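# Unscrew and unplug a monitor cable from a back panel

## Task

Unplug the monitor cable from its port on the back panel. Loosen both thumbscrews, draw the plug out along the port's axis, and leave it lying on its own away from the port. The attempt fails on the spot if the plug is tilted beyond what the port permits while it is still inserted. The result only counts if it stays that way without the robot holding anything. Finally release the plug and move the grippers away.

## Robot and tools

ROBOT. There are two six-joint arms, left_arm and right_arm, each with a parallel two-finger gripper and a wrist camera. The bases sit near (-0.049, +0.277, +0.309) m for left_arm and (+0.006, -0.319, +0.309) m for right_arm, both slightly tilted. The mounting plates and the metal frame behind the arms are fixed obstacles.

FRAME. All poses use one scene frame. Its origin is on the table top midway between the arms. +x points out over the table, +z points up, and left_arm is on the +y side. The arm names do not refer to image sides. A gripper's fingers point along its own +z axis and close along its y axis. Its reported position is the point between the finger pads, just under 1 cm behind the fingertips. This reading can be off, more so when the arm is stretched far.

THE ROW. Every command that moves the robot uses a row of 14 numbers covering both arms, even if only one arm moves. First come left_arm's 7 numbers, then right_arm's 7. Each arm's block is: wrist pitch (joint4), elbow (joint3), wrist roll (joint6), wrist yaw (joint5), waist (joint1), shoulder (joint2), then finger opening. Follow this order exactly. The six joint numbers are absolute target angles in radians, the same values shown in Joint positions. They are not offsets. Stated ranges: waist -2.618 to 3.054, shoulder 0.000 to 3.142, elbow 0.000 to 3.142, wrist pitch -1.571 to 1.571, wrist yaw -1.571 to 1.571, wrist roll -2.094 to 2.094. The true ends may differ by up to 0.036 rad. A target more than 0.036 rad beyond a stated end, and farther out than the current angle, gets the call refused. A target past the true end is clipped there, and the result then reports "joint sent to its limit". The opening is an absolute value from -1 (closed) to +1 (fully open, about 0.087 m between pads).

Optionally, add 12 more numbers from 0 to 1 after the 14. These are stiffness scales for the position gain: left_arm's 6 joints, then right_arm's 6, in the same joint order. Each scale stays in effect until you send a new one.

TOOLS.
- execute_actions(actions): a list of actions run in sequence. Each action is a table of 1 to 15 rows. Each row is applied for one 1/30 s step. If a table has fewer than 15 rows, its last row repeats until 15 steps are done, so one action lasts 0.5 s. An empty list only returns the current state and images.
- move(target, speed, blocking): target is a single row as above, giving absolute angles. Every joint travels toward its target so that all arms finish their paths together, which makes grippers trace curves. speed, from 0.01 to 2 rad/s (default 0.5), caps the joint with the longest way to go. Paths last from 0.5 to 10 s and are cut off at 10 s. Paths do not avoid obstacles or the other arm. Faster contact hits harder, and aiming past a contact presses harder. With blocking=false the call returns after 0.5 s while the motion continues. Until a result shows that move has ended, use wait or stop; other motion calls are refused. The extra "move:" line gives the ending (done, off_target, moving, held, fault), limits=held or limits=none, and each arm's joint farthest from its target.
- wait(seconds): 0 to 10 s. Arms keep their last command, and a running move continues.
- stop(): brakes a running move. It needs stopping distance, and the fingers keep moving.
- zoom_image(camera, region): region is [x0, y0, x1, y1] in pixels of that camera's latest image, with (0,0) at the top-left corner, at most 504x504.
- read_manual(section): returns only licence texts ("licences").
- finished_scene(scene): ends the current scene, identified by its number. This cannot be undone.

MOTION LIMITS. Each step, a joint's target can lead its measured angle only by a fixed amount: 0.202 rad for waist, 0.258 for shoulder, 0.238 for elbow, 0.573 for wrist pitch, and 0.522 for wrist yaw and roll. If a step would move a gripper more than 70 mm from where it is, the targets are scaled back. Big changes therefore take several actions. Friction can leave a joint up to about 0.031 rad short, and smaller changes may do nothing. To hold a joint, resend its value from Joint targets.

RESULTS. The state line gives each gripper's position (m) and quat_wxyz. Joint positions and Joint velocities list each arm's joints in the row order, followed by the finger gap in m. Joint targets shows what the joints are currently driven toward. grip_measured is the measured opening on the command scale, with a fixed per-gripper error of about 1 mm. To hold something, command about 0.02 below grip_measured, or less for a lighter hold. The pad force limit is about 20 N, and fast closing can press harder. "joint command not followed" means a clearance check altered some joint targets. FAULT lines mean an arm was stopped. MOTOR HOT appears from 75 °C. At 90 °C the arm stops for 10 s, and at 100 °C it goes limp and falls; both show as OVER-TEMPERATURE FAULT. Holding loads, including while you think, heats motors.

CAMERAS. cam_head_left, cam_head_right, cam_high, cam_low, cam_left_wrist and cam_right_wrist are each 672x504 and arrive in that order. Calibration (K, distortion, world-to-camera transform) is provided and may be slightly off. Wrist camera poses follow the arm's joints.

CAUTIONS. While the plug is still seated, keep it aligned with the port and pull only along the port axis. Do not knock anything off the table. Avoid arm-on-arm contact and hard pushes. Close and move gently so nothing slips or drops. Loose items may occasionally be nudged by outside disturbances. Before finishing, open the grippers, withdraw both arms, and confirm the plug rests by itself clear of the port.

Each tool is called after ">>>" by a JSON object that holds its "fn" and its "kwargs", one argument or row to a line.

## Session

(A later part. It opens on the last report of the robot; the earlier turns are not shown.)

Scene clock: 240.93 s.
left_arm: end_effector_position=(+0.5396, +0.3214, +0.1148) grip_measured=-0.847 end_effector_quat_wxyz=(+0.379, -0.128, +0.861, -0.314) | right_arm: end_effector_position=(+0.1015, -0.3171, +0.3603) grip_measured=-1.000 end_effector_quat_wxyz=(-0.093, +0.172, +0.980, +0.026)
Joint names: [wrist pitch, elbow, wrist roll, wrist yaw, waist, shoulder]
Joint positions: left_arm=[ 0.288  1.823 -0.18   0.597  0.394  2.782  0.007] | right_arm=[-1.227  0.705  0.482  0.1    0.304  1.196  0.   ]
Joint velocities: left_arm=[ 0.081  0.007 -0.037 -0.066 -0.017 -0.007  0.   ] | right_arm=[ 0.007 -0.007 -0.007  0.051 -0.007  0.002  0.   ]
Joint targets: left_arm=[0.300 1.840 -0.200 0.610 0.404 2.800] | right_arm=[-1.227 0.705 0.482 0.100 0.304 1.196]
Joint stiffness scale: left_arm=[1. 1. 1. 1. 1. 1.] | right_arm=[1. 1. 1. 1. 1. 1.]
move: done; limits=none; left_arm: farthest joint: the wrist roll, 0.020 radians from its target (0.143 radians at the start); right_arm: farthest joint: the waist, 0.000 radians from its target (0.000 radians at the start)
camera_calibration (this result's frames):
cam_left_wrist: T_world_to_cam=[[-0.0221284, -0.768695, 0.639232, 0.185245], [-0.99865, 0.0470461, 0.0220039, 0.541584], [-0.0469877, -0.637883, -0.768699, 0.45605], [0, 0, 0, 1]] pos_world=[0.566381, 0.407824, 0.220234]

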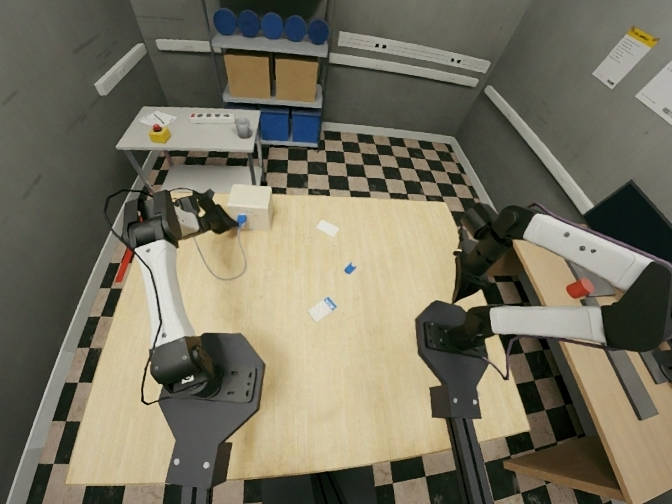

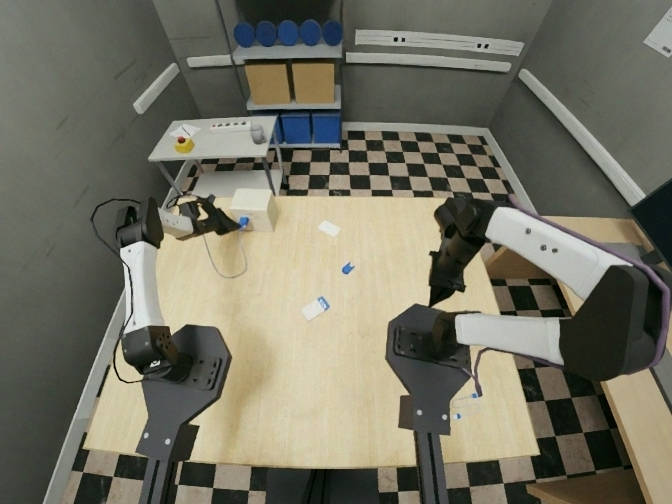

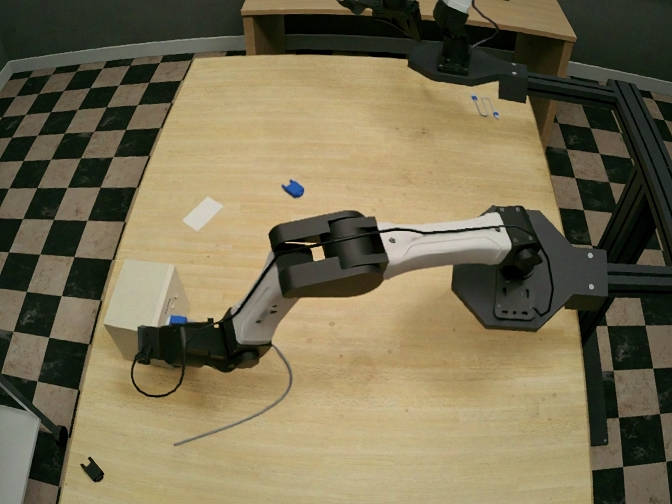

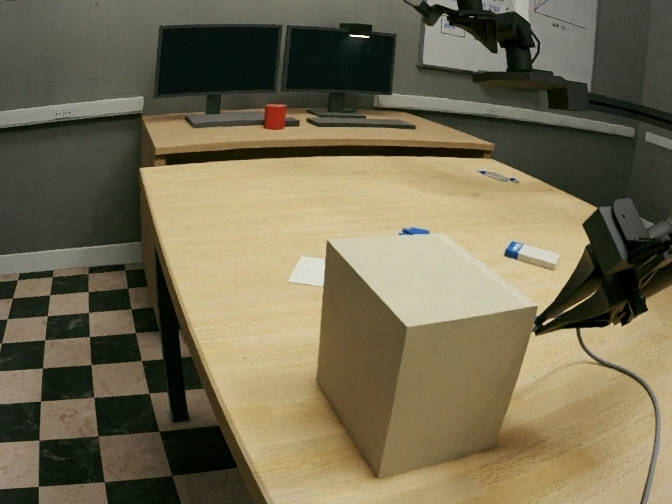

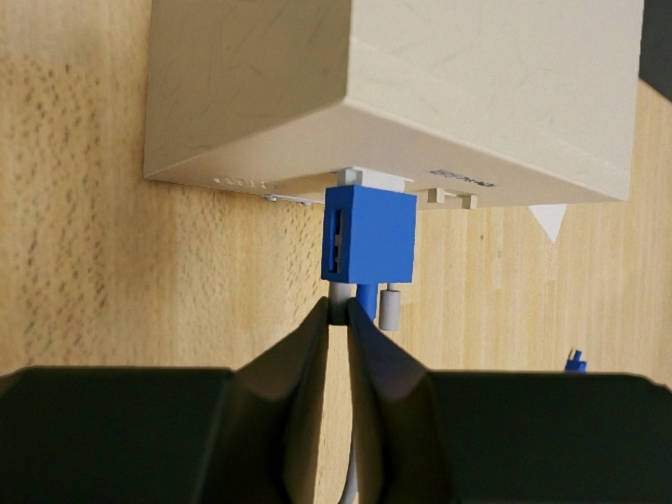

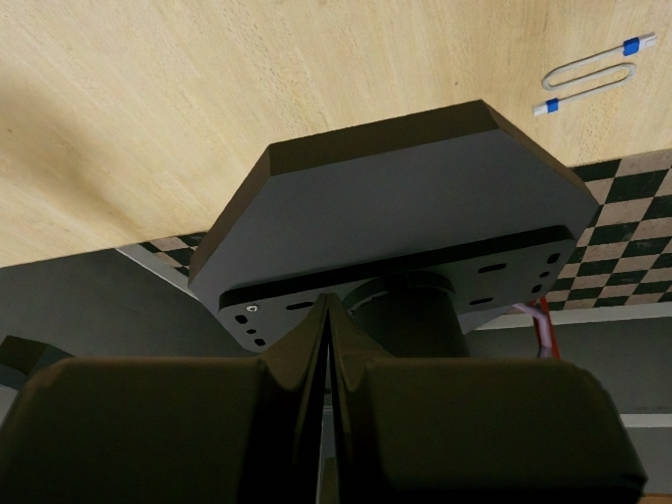

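>>> {"fn": "execute_actions", "kwargs": {
  "actions": [
    [[0.28,1.815,-0.18,0.595,0.395,2.782,-0.74,-1.227,0.705,0.482,0.1,0.304,1.196,-1]],
    [[0.268,1.803,-0.173,0.585,0.389,2.774,-0.74,-1.227,0.705,0.482,0.1,0.304,1.196,-1],[0.266,1.799,-0.164,0.573,0.385,2.770,-0.74,-1.227,0.705,0.482,0.1,0.304,1.196,-1],[0.264,1.796,-0.155,0.562,0.382,2.766,-0.74,-1.227,0.705,0.482,0.1,0.304,1.196,-1],[0.262,1.792,-0.147,0.551,0.378,2.762,-0.74,-1.227,0.705,0.482,0.1,0.304,1.196,-1],[0.260,1.789,-0.138,0.540,0.375,2.758,-0.74,-1.227,0.705,0.482,0.1,0.304,1.196,-1],[0.258,1.785,-0.129,0.528,0.371,2.754,-0.74,-1.227,0.705,0.482,0.1,0.304,1.196,-1],[0.256,1.781,-0.120,0.517,0.368,2.750,-0.74,-1.227,0.705,0.482,0.1,0.304,1.196,-1],[0.254,1.778,-0.111,0.506,0.364,2.746,-0.74,-1.227,0.705,0.482,0.1,0.304,1.196,-1],[0.252,1.774,-0.103,0.495,0.361,2.742,-0.74,-1.227,0.705,0.482,0.1,0.304,1.196,-1],[0.250,1.771,-0.094,0.483,0.357,2.738,-0.74,-1.227,0.705,0.482,0.1,0.304,1.196,-1],[0.248,1.767,-0.085,0.472,0.354,2.734,-0.74,-1.227,0.705,0.482,0.1,0.304,1.196,-1],[0.246,1.764,-0.076,0.461,0.350,2.730,-0.74,-1.227,0.705,0.482,0.1,0.304,1.196,-1],[0.244,1.760,-0.068,0.450,0.347,2.726,-0.74,-1.227,0.705,0.482,0.1,0.304,1.196,-1],[0.242,1.756,-0.059,0.438,0.343,2.722,-0.74,-1.227,0.705,0.482,0.1,0.304,1.196,-1],[0.241,1.753,-0.050,0.427,0.340,2.718,-0.74,-1.227,0.705,0.482,0.1,0.304,1.196,-1]]
  ]
}}

>>> {"fn": "move", "kwargs": {
  "target": [0.24,1.712,0.073,0.251,0.284,2.679,-0.75,-1.227,0.705,0.482,0.1,0.304,1.196,-1],
  "speed": 0.2
}}

Scene clock: 242.87 s.
left_arm: end_effector_position=(+0.5398, +0.3225, +0.1151) grip_measured=-0.740 end_effector_quat_wxyz=(+0.384, -0.099, +0.883, -0.250) | right_arm: end_effector_position=(+0.1015, -0.3171, +0.3603) grip_measured=-1.000 end_effector_quat_wxyz=(-0.093, +0.172, +0.980, +0.026)
Joint names: [wrist pitch, elbow, wrist roll, wrist yaw, waist, shoulder]
Joint positions: left_arm=[ 0.271  1.779 -0.084  0.471  0.359  2.735  0.011] | right_arm=[-1.227  0.705  0.482  0.1    0.304  1.196  0.   ]
Joint velocities: left_arm=[-0.066 -0.115  0.227 -0.388 -0.1   -0.105  0.001] | right_arm=[ 0.11   0.007  0.007  0.037 -0.007  0.017  0.   ]
Joint targets: left_arm=[0.241 1.753 -0.050 0.427 0.340 2.718] | right_arm=[-1.227 0.705 0.482 0.100 0.304 1.196]
Joint stiffness scale: left_arm=[1. 1. 1. 1. 1. 1.] | right_arm=[1. 1. 1. 1. 1. 1.]
camera_calibration (this result's frames):
cam_left_wrist: T_world_to_cam=[[-0.0217466, -0.854232, 0.519437, 0.227045], [-0.998239, 0.0472365, 0.03589, 0.539821], [-0.0551948, -0.517742, -0.853754, 0.432495], [0, 0, 0, 1]] pos_world=[0.567679, 0.39237, 0.231935]

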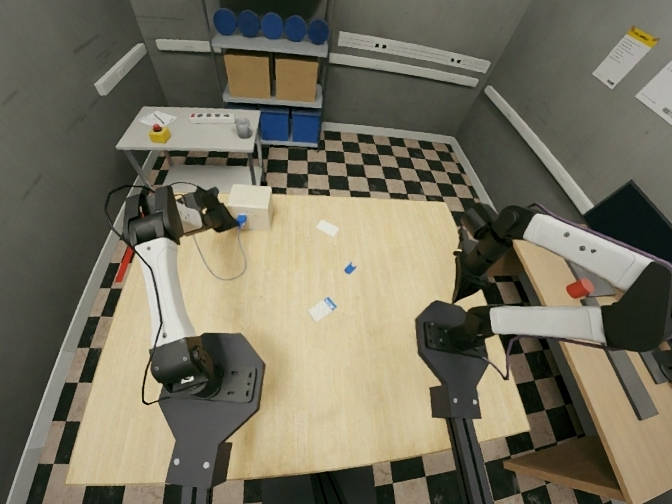

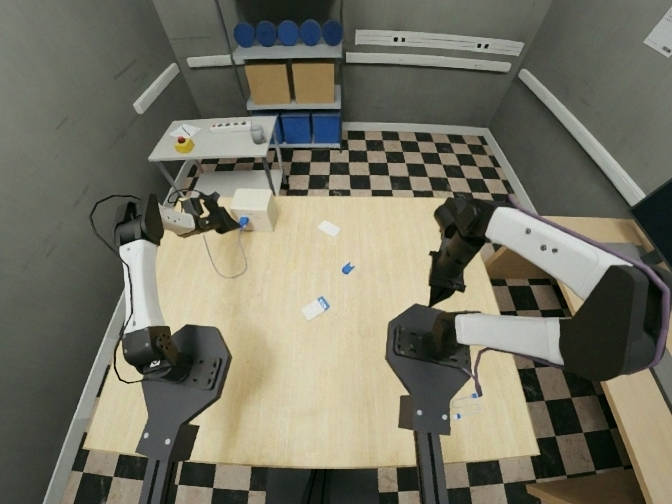

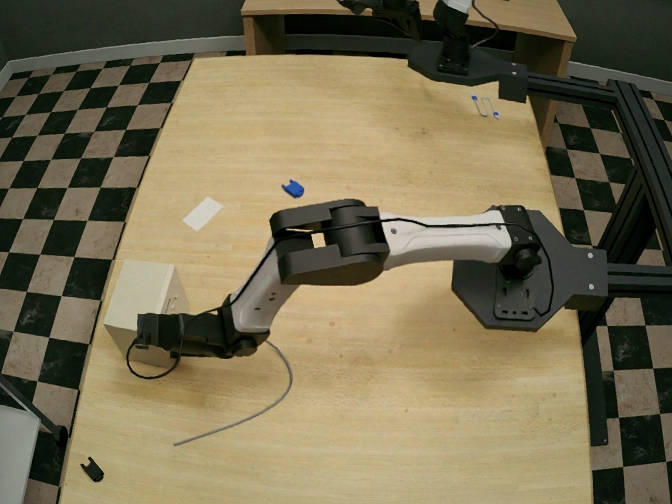

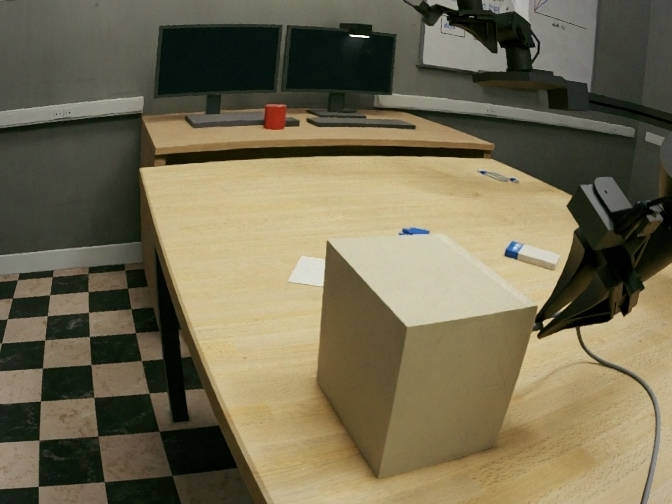

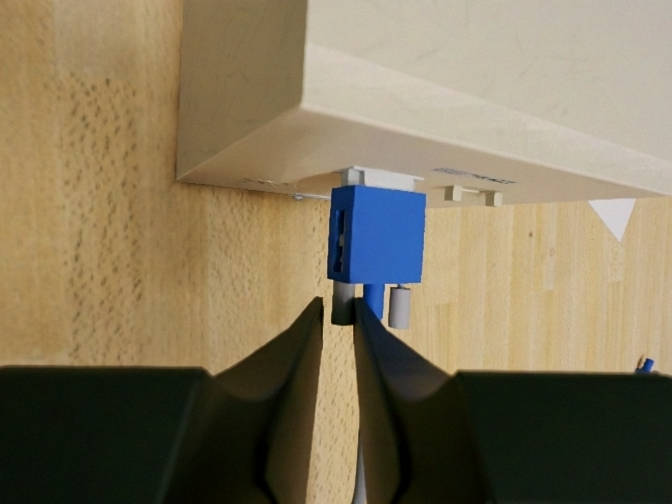

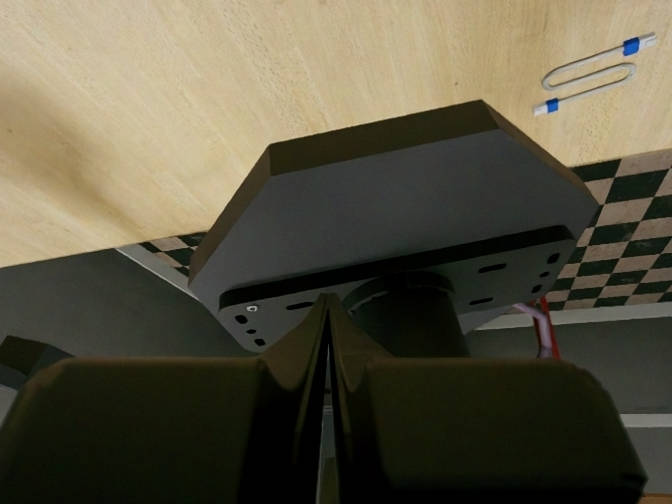

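Scene clock: 244.47 s.
left_arm: end_effector_position=(+0.5410, +0.3222, +0.1159) grip_measured=-0.750 end_effector_quat_wxyz=(+0.387, -0.043, +0.910, -0.145) | right_arm: end_effector_position=(+0.1015, -0.3171, +0.3603) grip_measured=-1.000 end_effector_quat_wxyz=(-0.093, +0.172, +0.980, +0.026)
Joint names: [wrist pitch, elbow, wrist roll, wrist yaw, waist, shoulder]
Joint positions: left_arm=[0.26  1.733 0.066 0.265 0.292 2.687 0.011] | right_arm=[-1.227  0.705  0.482  0.1    0.304  1.196  0.   ]
Joint velocities: left_arm=[-0.007 -0.002  0.007 -0.007 -0.002 -0.007 -0.   ] | right_arm=[-0.051 -0.012 -0.022  0.007  0.012 -0.007  0.   ]
Joint targets: left_arm=[0.240 1.712 0.073 0.251 0.284 2.679] | right_arm=[-1.227 0.705 0.482 0.100 0.304 1.196]
Joint stiffness scale: left_arm=[1. 1. 1. 1. 1. 1.] | right_arm=[1. 1. 1. 1. 1. 1.]
move: off_target (left_arm); limits=none; left_arm: farthest joint: the elbow, 0.021 radians from its target (0.067 radians at the start); right_arm: farthest joint: the waist, 0.000 radians from its target (0.000 radians at the start)
camera_calibration (this result's frames):
cam_left_wrist: T_world_to_cam=[[-0.0384551, -0.953438, 0.299128, 0.292905], [-0.996707, 0.057982, 0.0566775, 0.534293], [-0.0713825, -0.295963, -0.952528, 0.381823], [0, 0, 0, 1]] pos_world=[0.571053, 0.361293, 0.245799]

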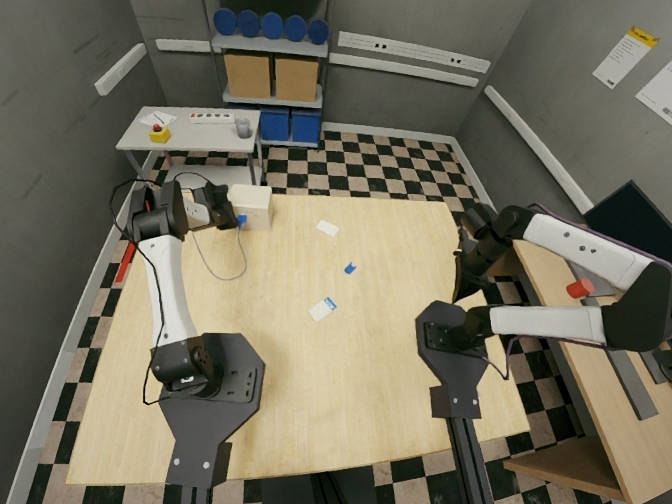

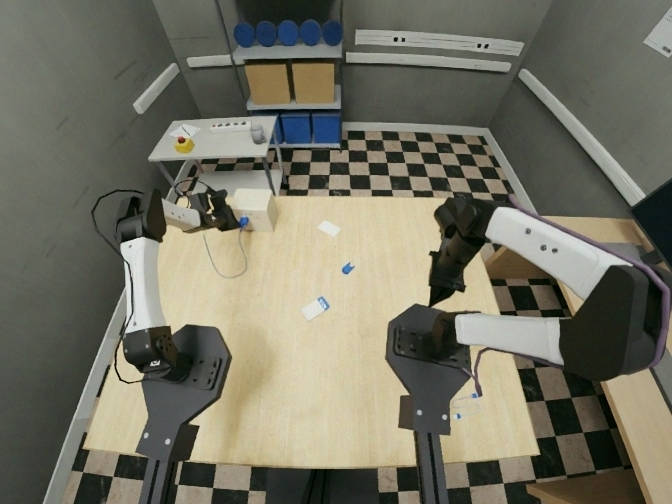

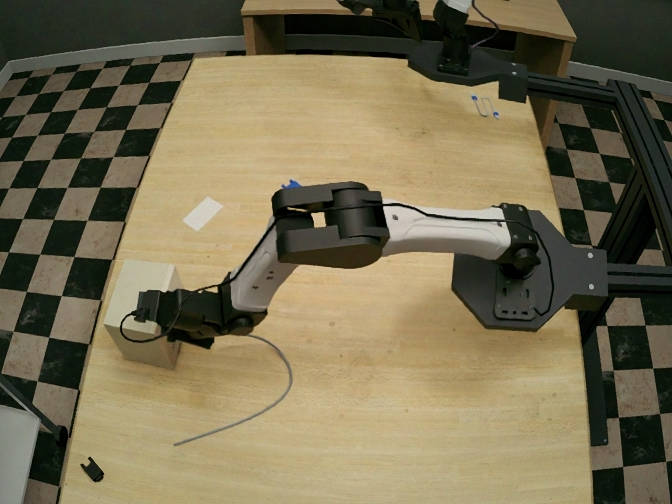

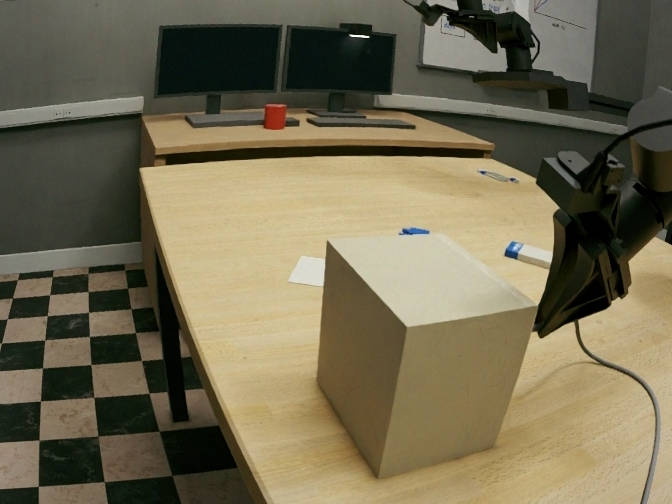

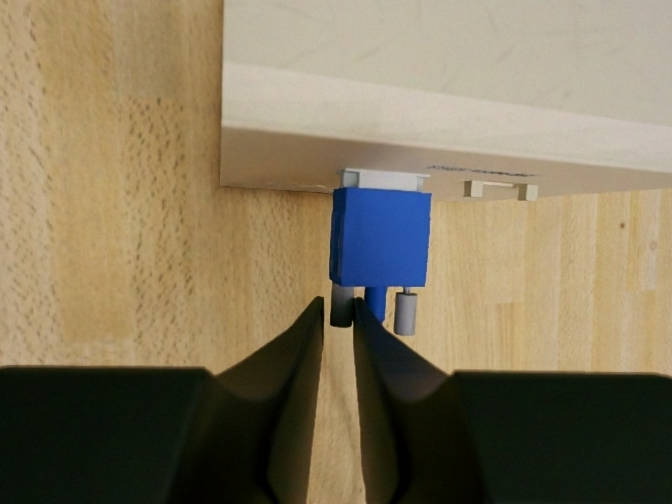

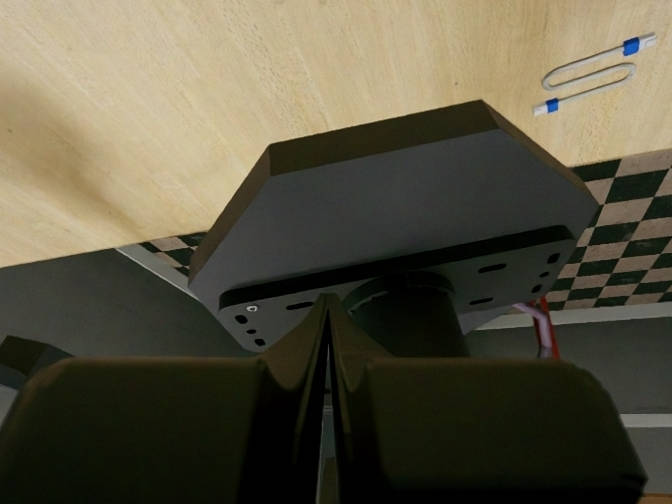

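>>> {"fn": "move", "kwargs": {
  "target": [0.271,1.692,0.156,0.104,0.231,2.666,-0.77,-1.227,0.705,0.482,0.1,0.304,1.196,-1],
  "speed": 0.2
}}

>>> {"fn": "move", "kwargs": {
  "target": [0.282,1.686,0.25,-0.054,0.179,2.67,-0.78,-1.227,0.705,0.482,0.1,0.304,1.196,-1],
  "speed": 0.2
}}

>>> {"fn": "zoom_image", "kwargs": {
  "camera": "cam_left_wrist",
  "region": [270,230,430,350]
}}

Scene clock: 246.13 s.
left_arm: end_effector_position=(+0.5421, +0.3204, +0.1158) grip_measured=-0.770 end_effector_quat_wxyz=(+0.385, -0.010, +0.920, -0.072) | right_arm: end_effector_position=(+0.1015, -0.3171, +0.3603) grip_measured=-1.000 end_effector_quat_wxyz=(-0.093, +0.172, +0.980, +0.026)
Joint names: [wrist pitch, elbow, wrist roll, wrist yaw, waist, shoulder]
Joint positions: left_arm=[0.271 1.713 0.15  0.114 0.241 2.674 0.01 ] | right_arm=[-1.227  0.705  0.482  0.1    0.304  1.196  0.   ]
Joint velocities: left_arm=[ 0.022  0.002  0.051  0.007  0.007  0.012 -0.002] | right_arm=[ 0.022  0.002 -0.037 -0.037  0.017 -0.002  0.   ]
Joint targets: left_arm=[0.271 1.692 0.156 0.104 0.231 2.666] | right_arm=[-1.227 0.705 0.482 0.100 0.304 1.196]
Joint stiffness scale: left_arm=[1. 1. 1. 1. 1. 1.] | right_arm=[1. 1. 1. 1. 1. 1.]
move: off_target (left_arm); limits=none; left_arm: farthest joint: the elbow, 0.021 radians from its target (0.041 radians at the start); right_arm: farthest joint: the waist, 0.000 radians from its target (0.000 radians at the start)
camera_calibration (this result's frames):
cam_left_wrist: T_world_to_cam=[[-0.0416944, -0.988901, 0.142603, 0.322506], [-0.995978, 0.0524662, 0.0726294, 0.535076], [-0.0793051, -0.139001, -0.987112, 0.339307], [0, 0, 0, 1]] pos_world=[0.573279, 0.338017, 0.250082]

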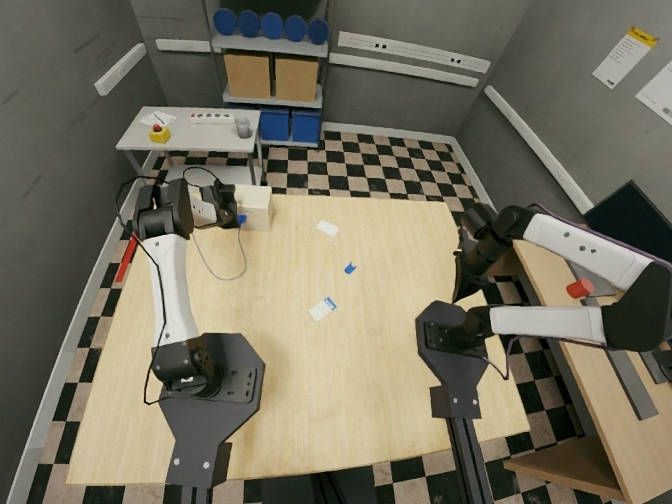

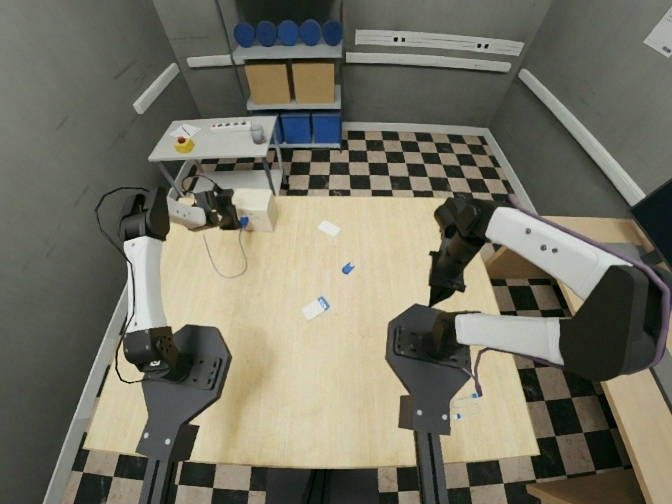

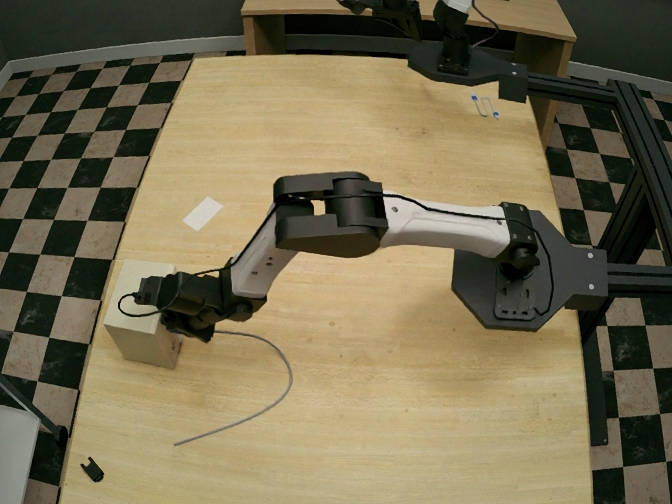

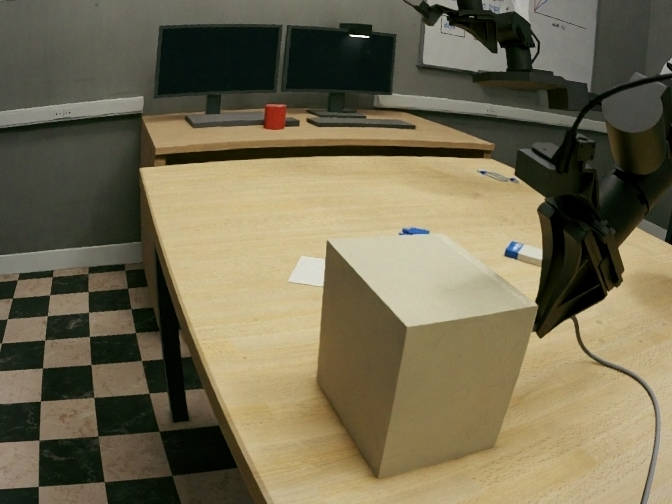

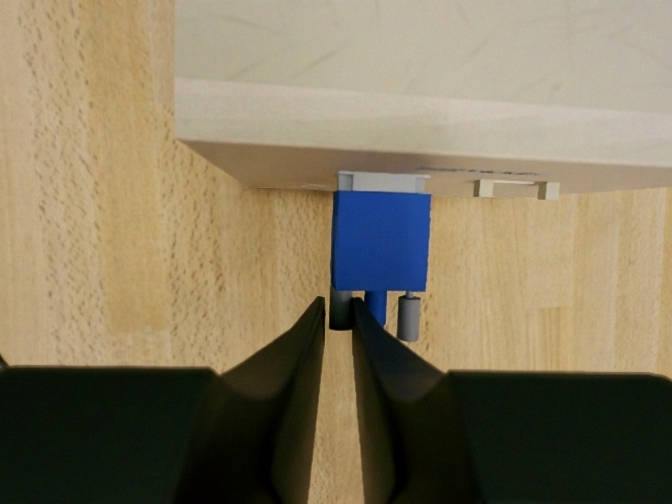

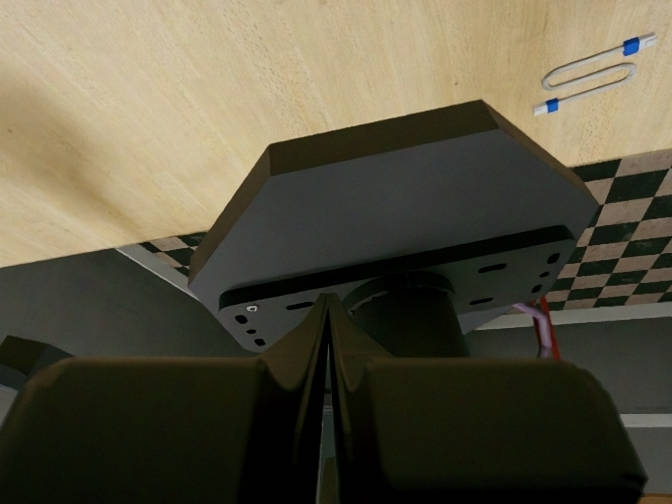

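Scene clock: 247.43 s.
left_arm: end_effector_position=(+0.5426, +0.3196, +0.1163) grip_measured=-0.780 end_effector_quat_wxyz=(+0.379, +0.027, +0.925, +0.005) | right_arm: end_effector_position=(+0.1015, -0.3171, +0.3603) grip_measured=-1.000 end_effector_quat_wxyz=(-0.093, +0.172, +0.980, +0.026)
Joint names: [wrist pitch, elbow, wrist roll, wrist yaw, waist, shoulder]
Joint positions: left_arm=[ 0.282  1.707  0.244 -0.043  0.188  2.674  0.01 ] | right_arm=[-1.227  0.705  0.482  0.1    0.304  1.196  0.   ]
Joint velocities: left_arm=[ 0.037  0.012 -0.051 -0.037 -0.017 -0.007  0.001] | right_arm=[ 0.051 -0.012  0.022  0.007  0.017 -0.022  0.   ]
Joint targets: left_arm=[0.282 1.686 0.250 -0.054 0.179 2.670] | right_arm=[-1.227 0.705 0.482 0.100 0.304 1.196]
Joint stiffness scale: left_arm=[1. 1. 1. 1. 1. 1.] | right_arm=[1. 1. 1. 1. 1. 1.]
move: off_target (left_arm); limits=none; left_arm: farthest joint: the elbow, 0.021 radians from its target (0.027 radians at the start); right_arm: farthest joint: the waist, 0.000 radians from its target (0.000 radians at the start)
camera_calibration (this result's frames):
cam_left_wrist: T_world_to_cam=[[-0.0507199, -0.998322, -0.0279318, 0.349486], [-0.994545, 0.0479361, 0.092639, 0.533942], [-0.0911446, 0.0324781, -0.995308, 0.292261], [0, 0, 0, 1]] pos_world=[0.575394, 0.313812, 0.251188]

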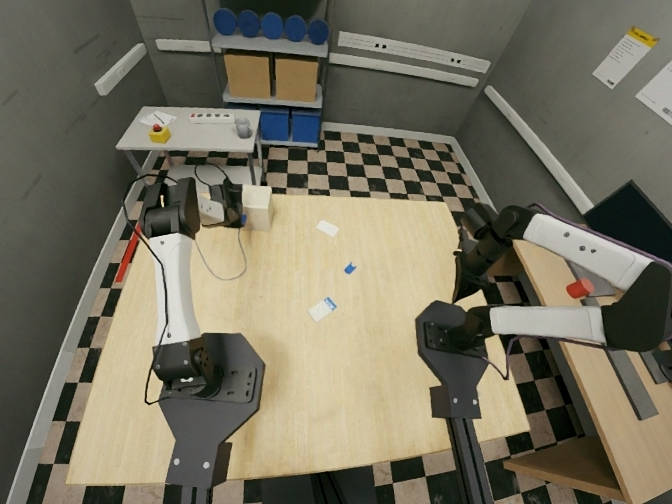

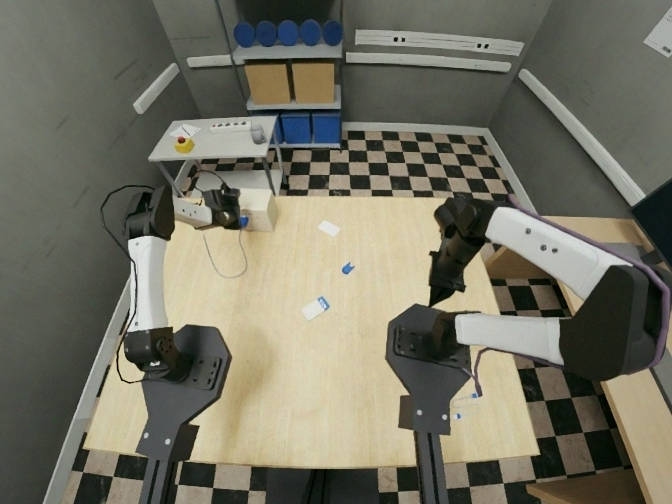

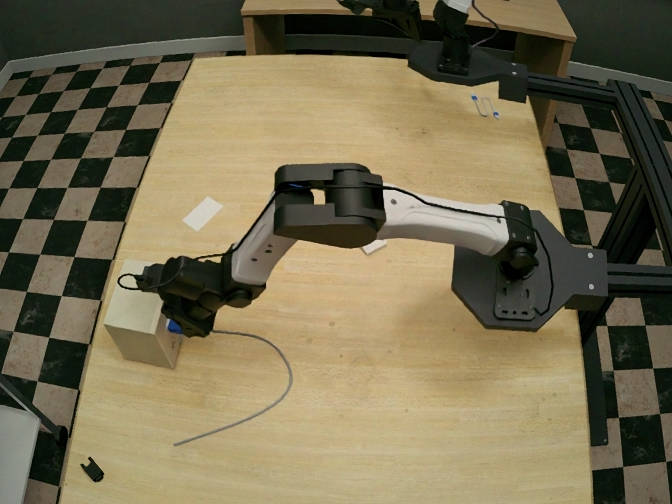

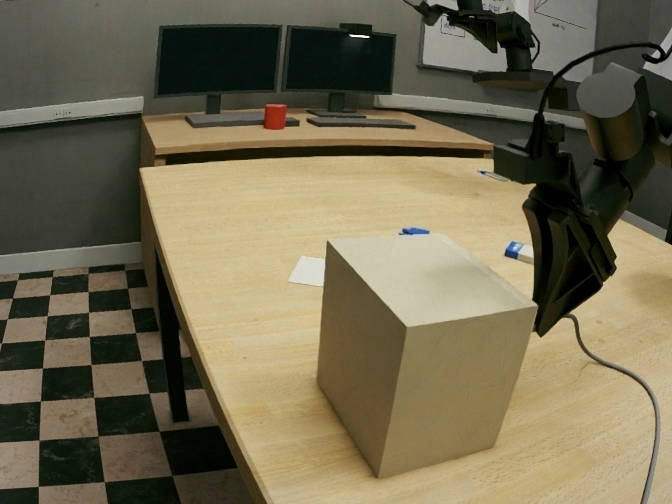

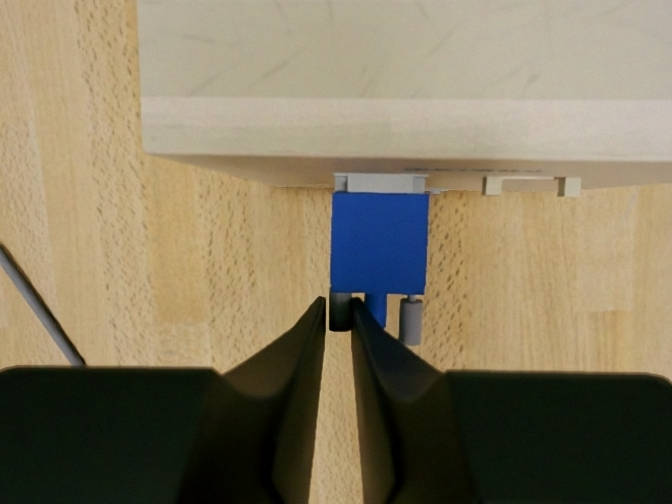

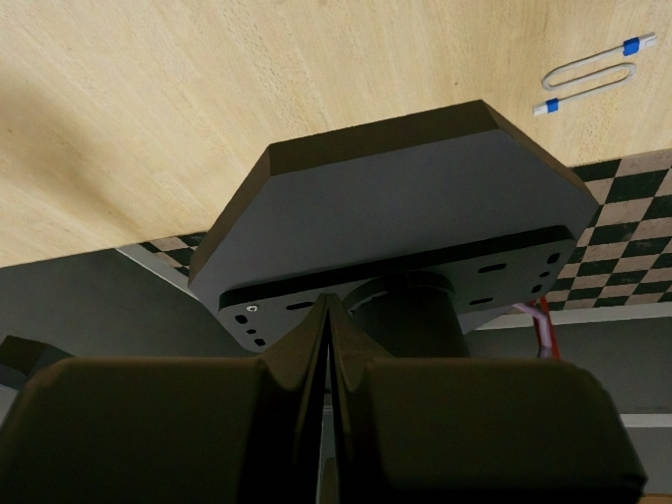

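Region (270, 230, 430, 350) of cam_left_wrist's 672x504 image, scaled by 3.150, with more detail than that image has; it fills the top 378 rows of this view, and the rest is white.

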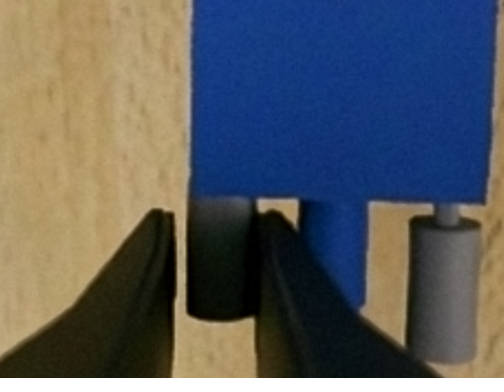

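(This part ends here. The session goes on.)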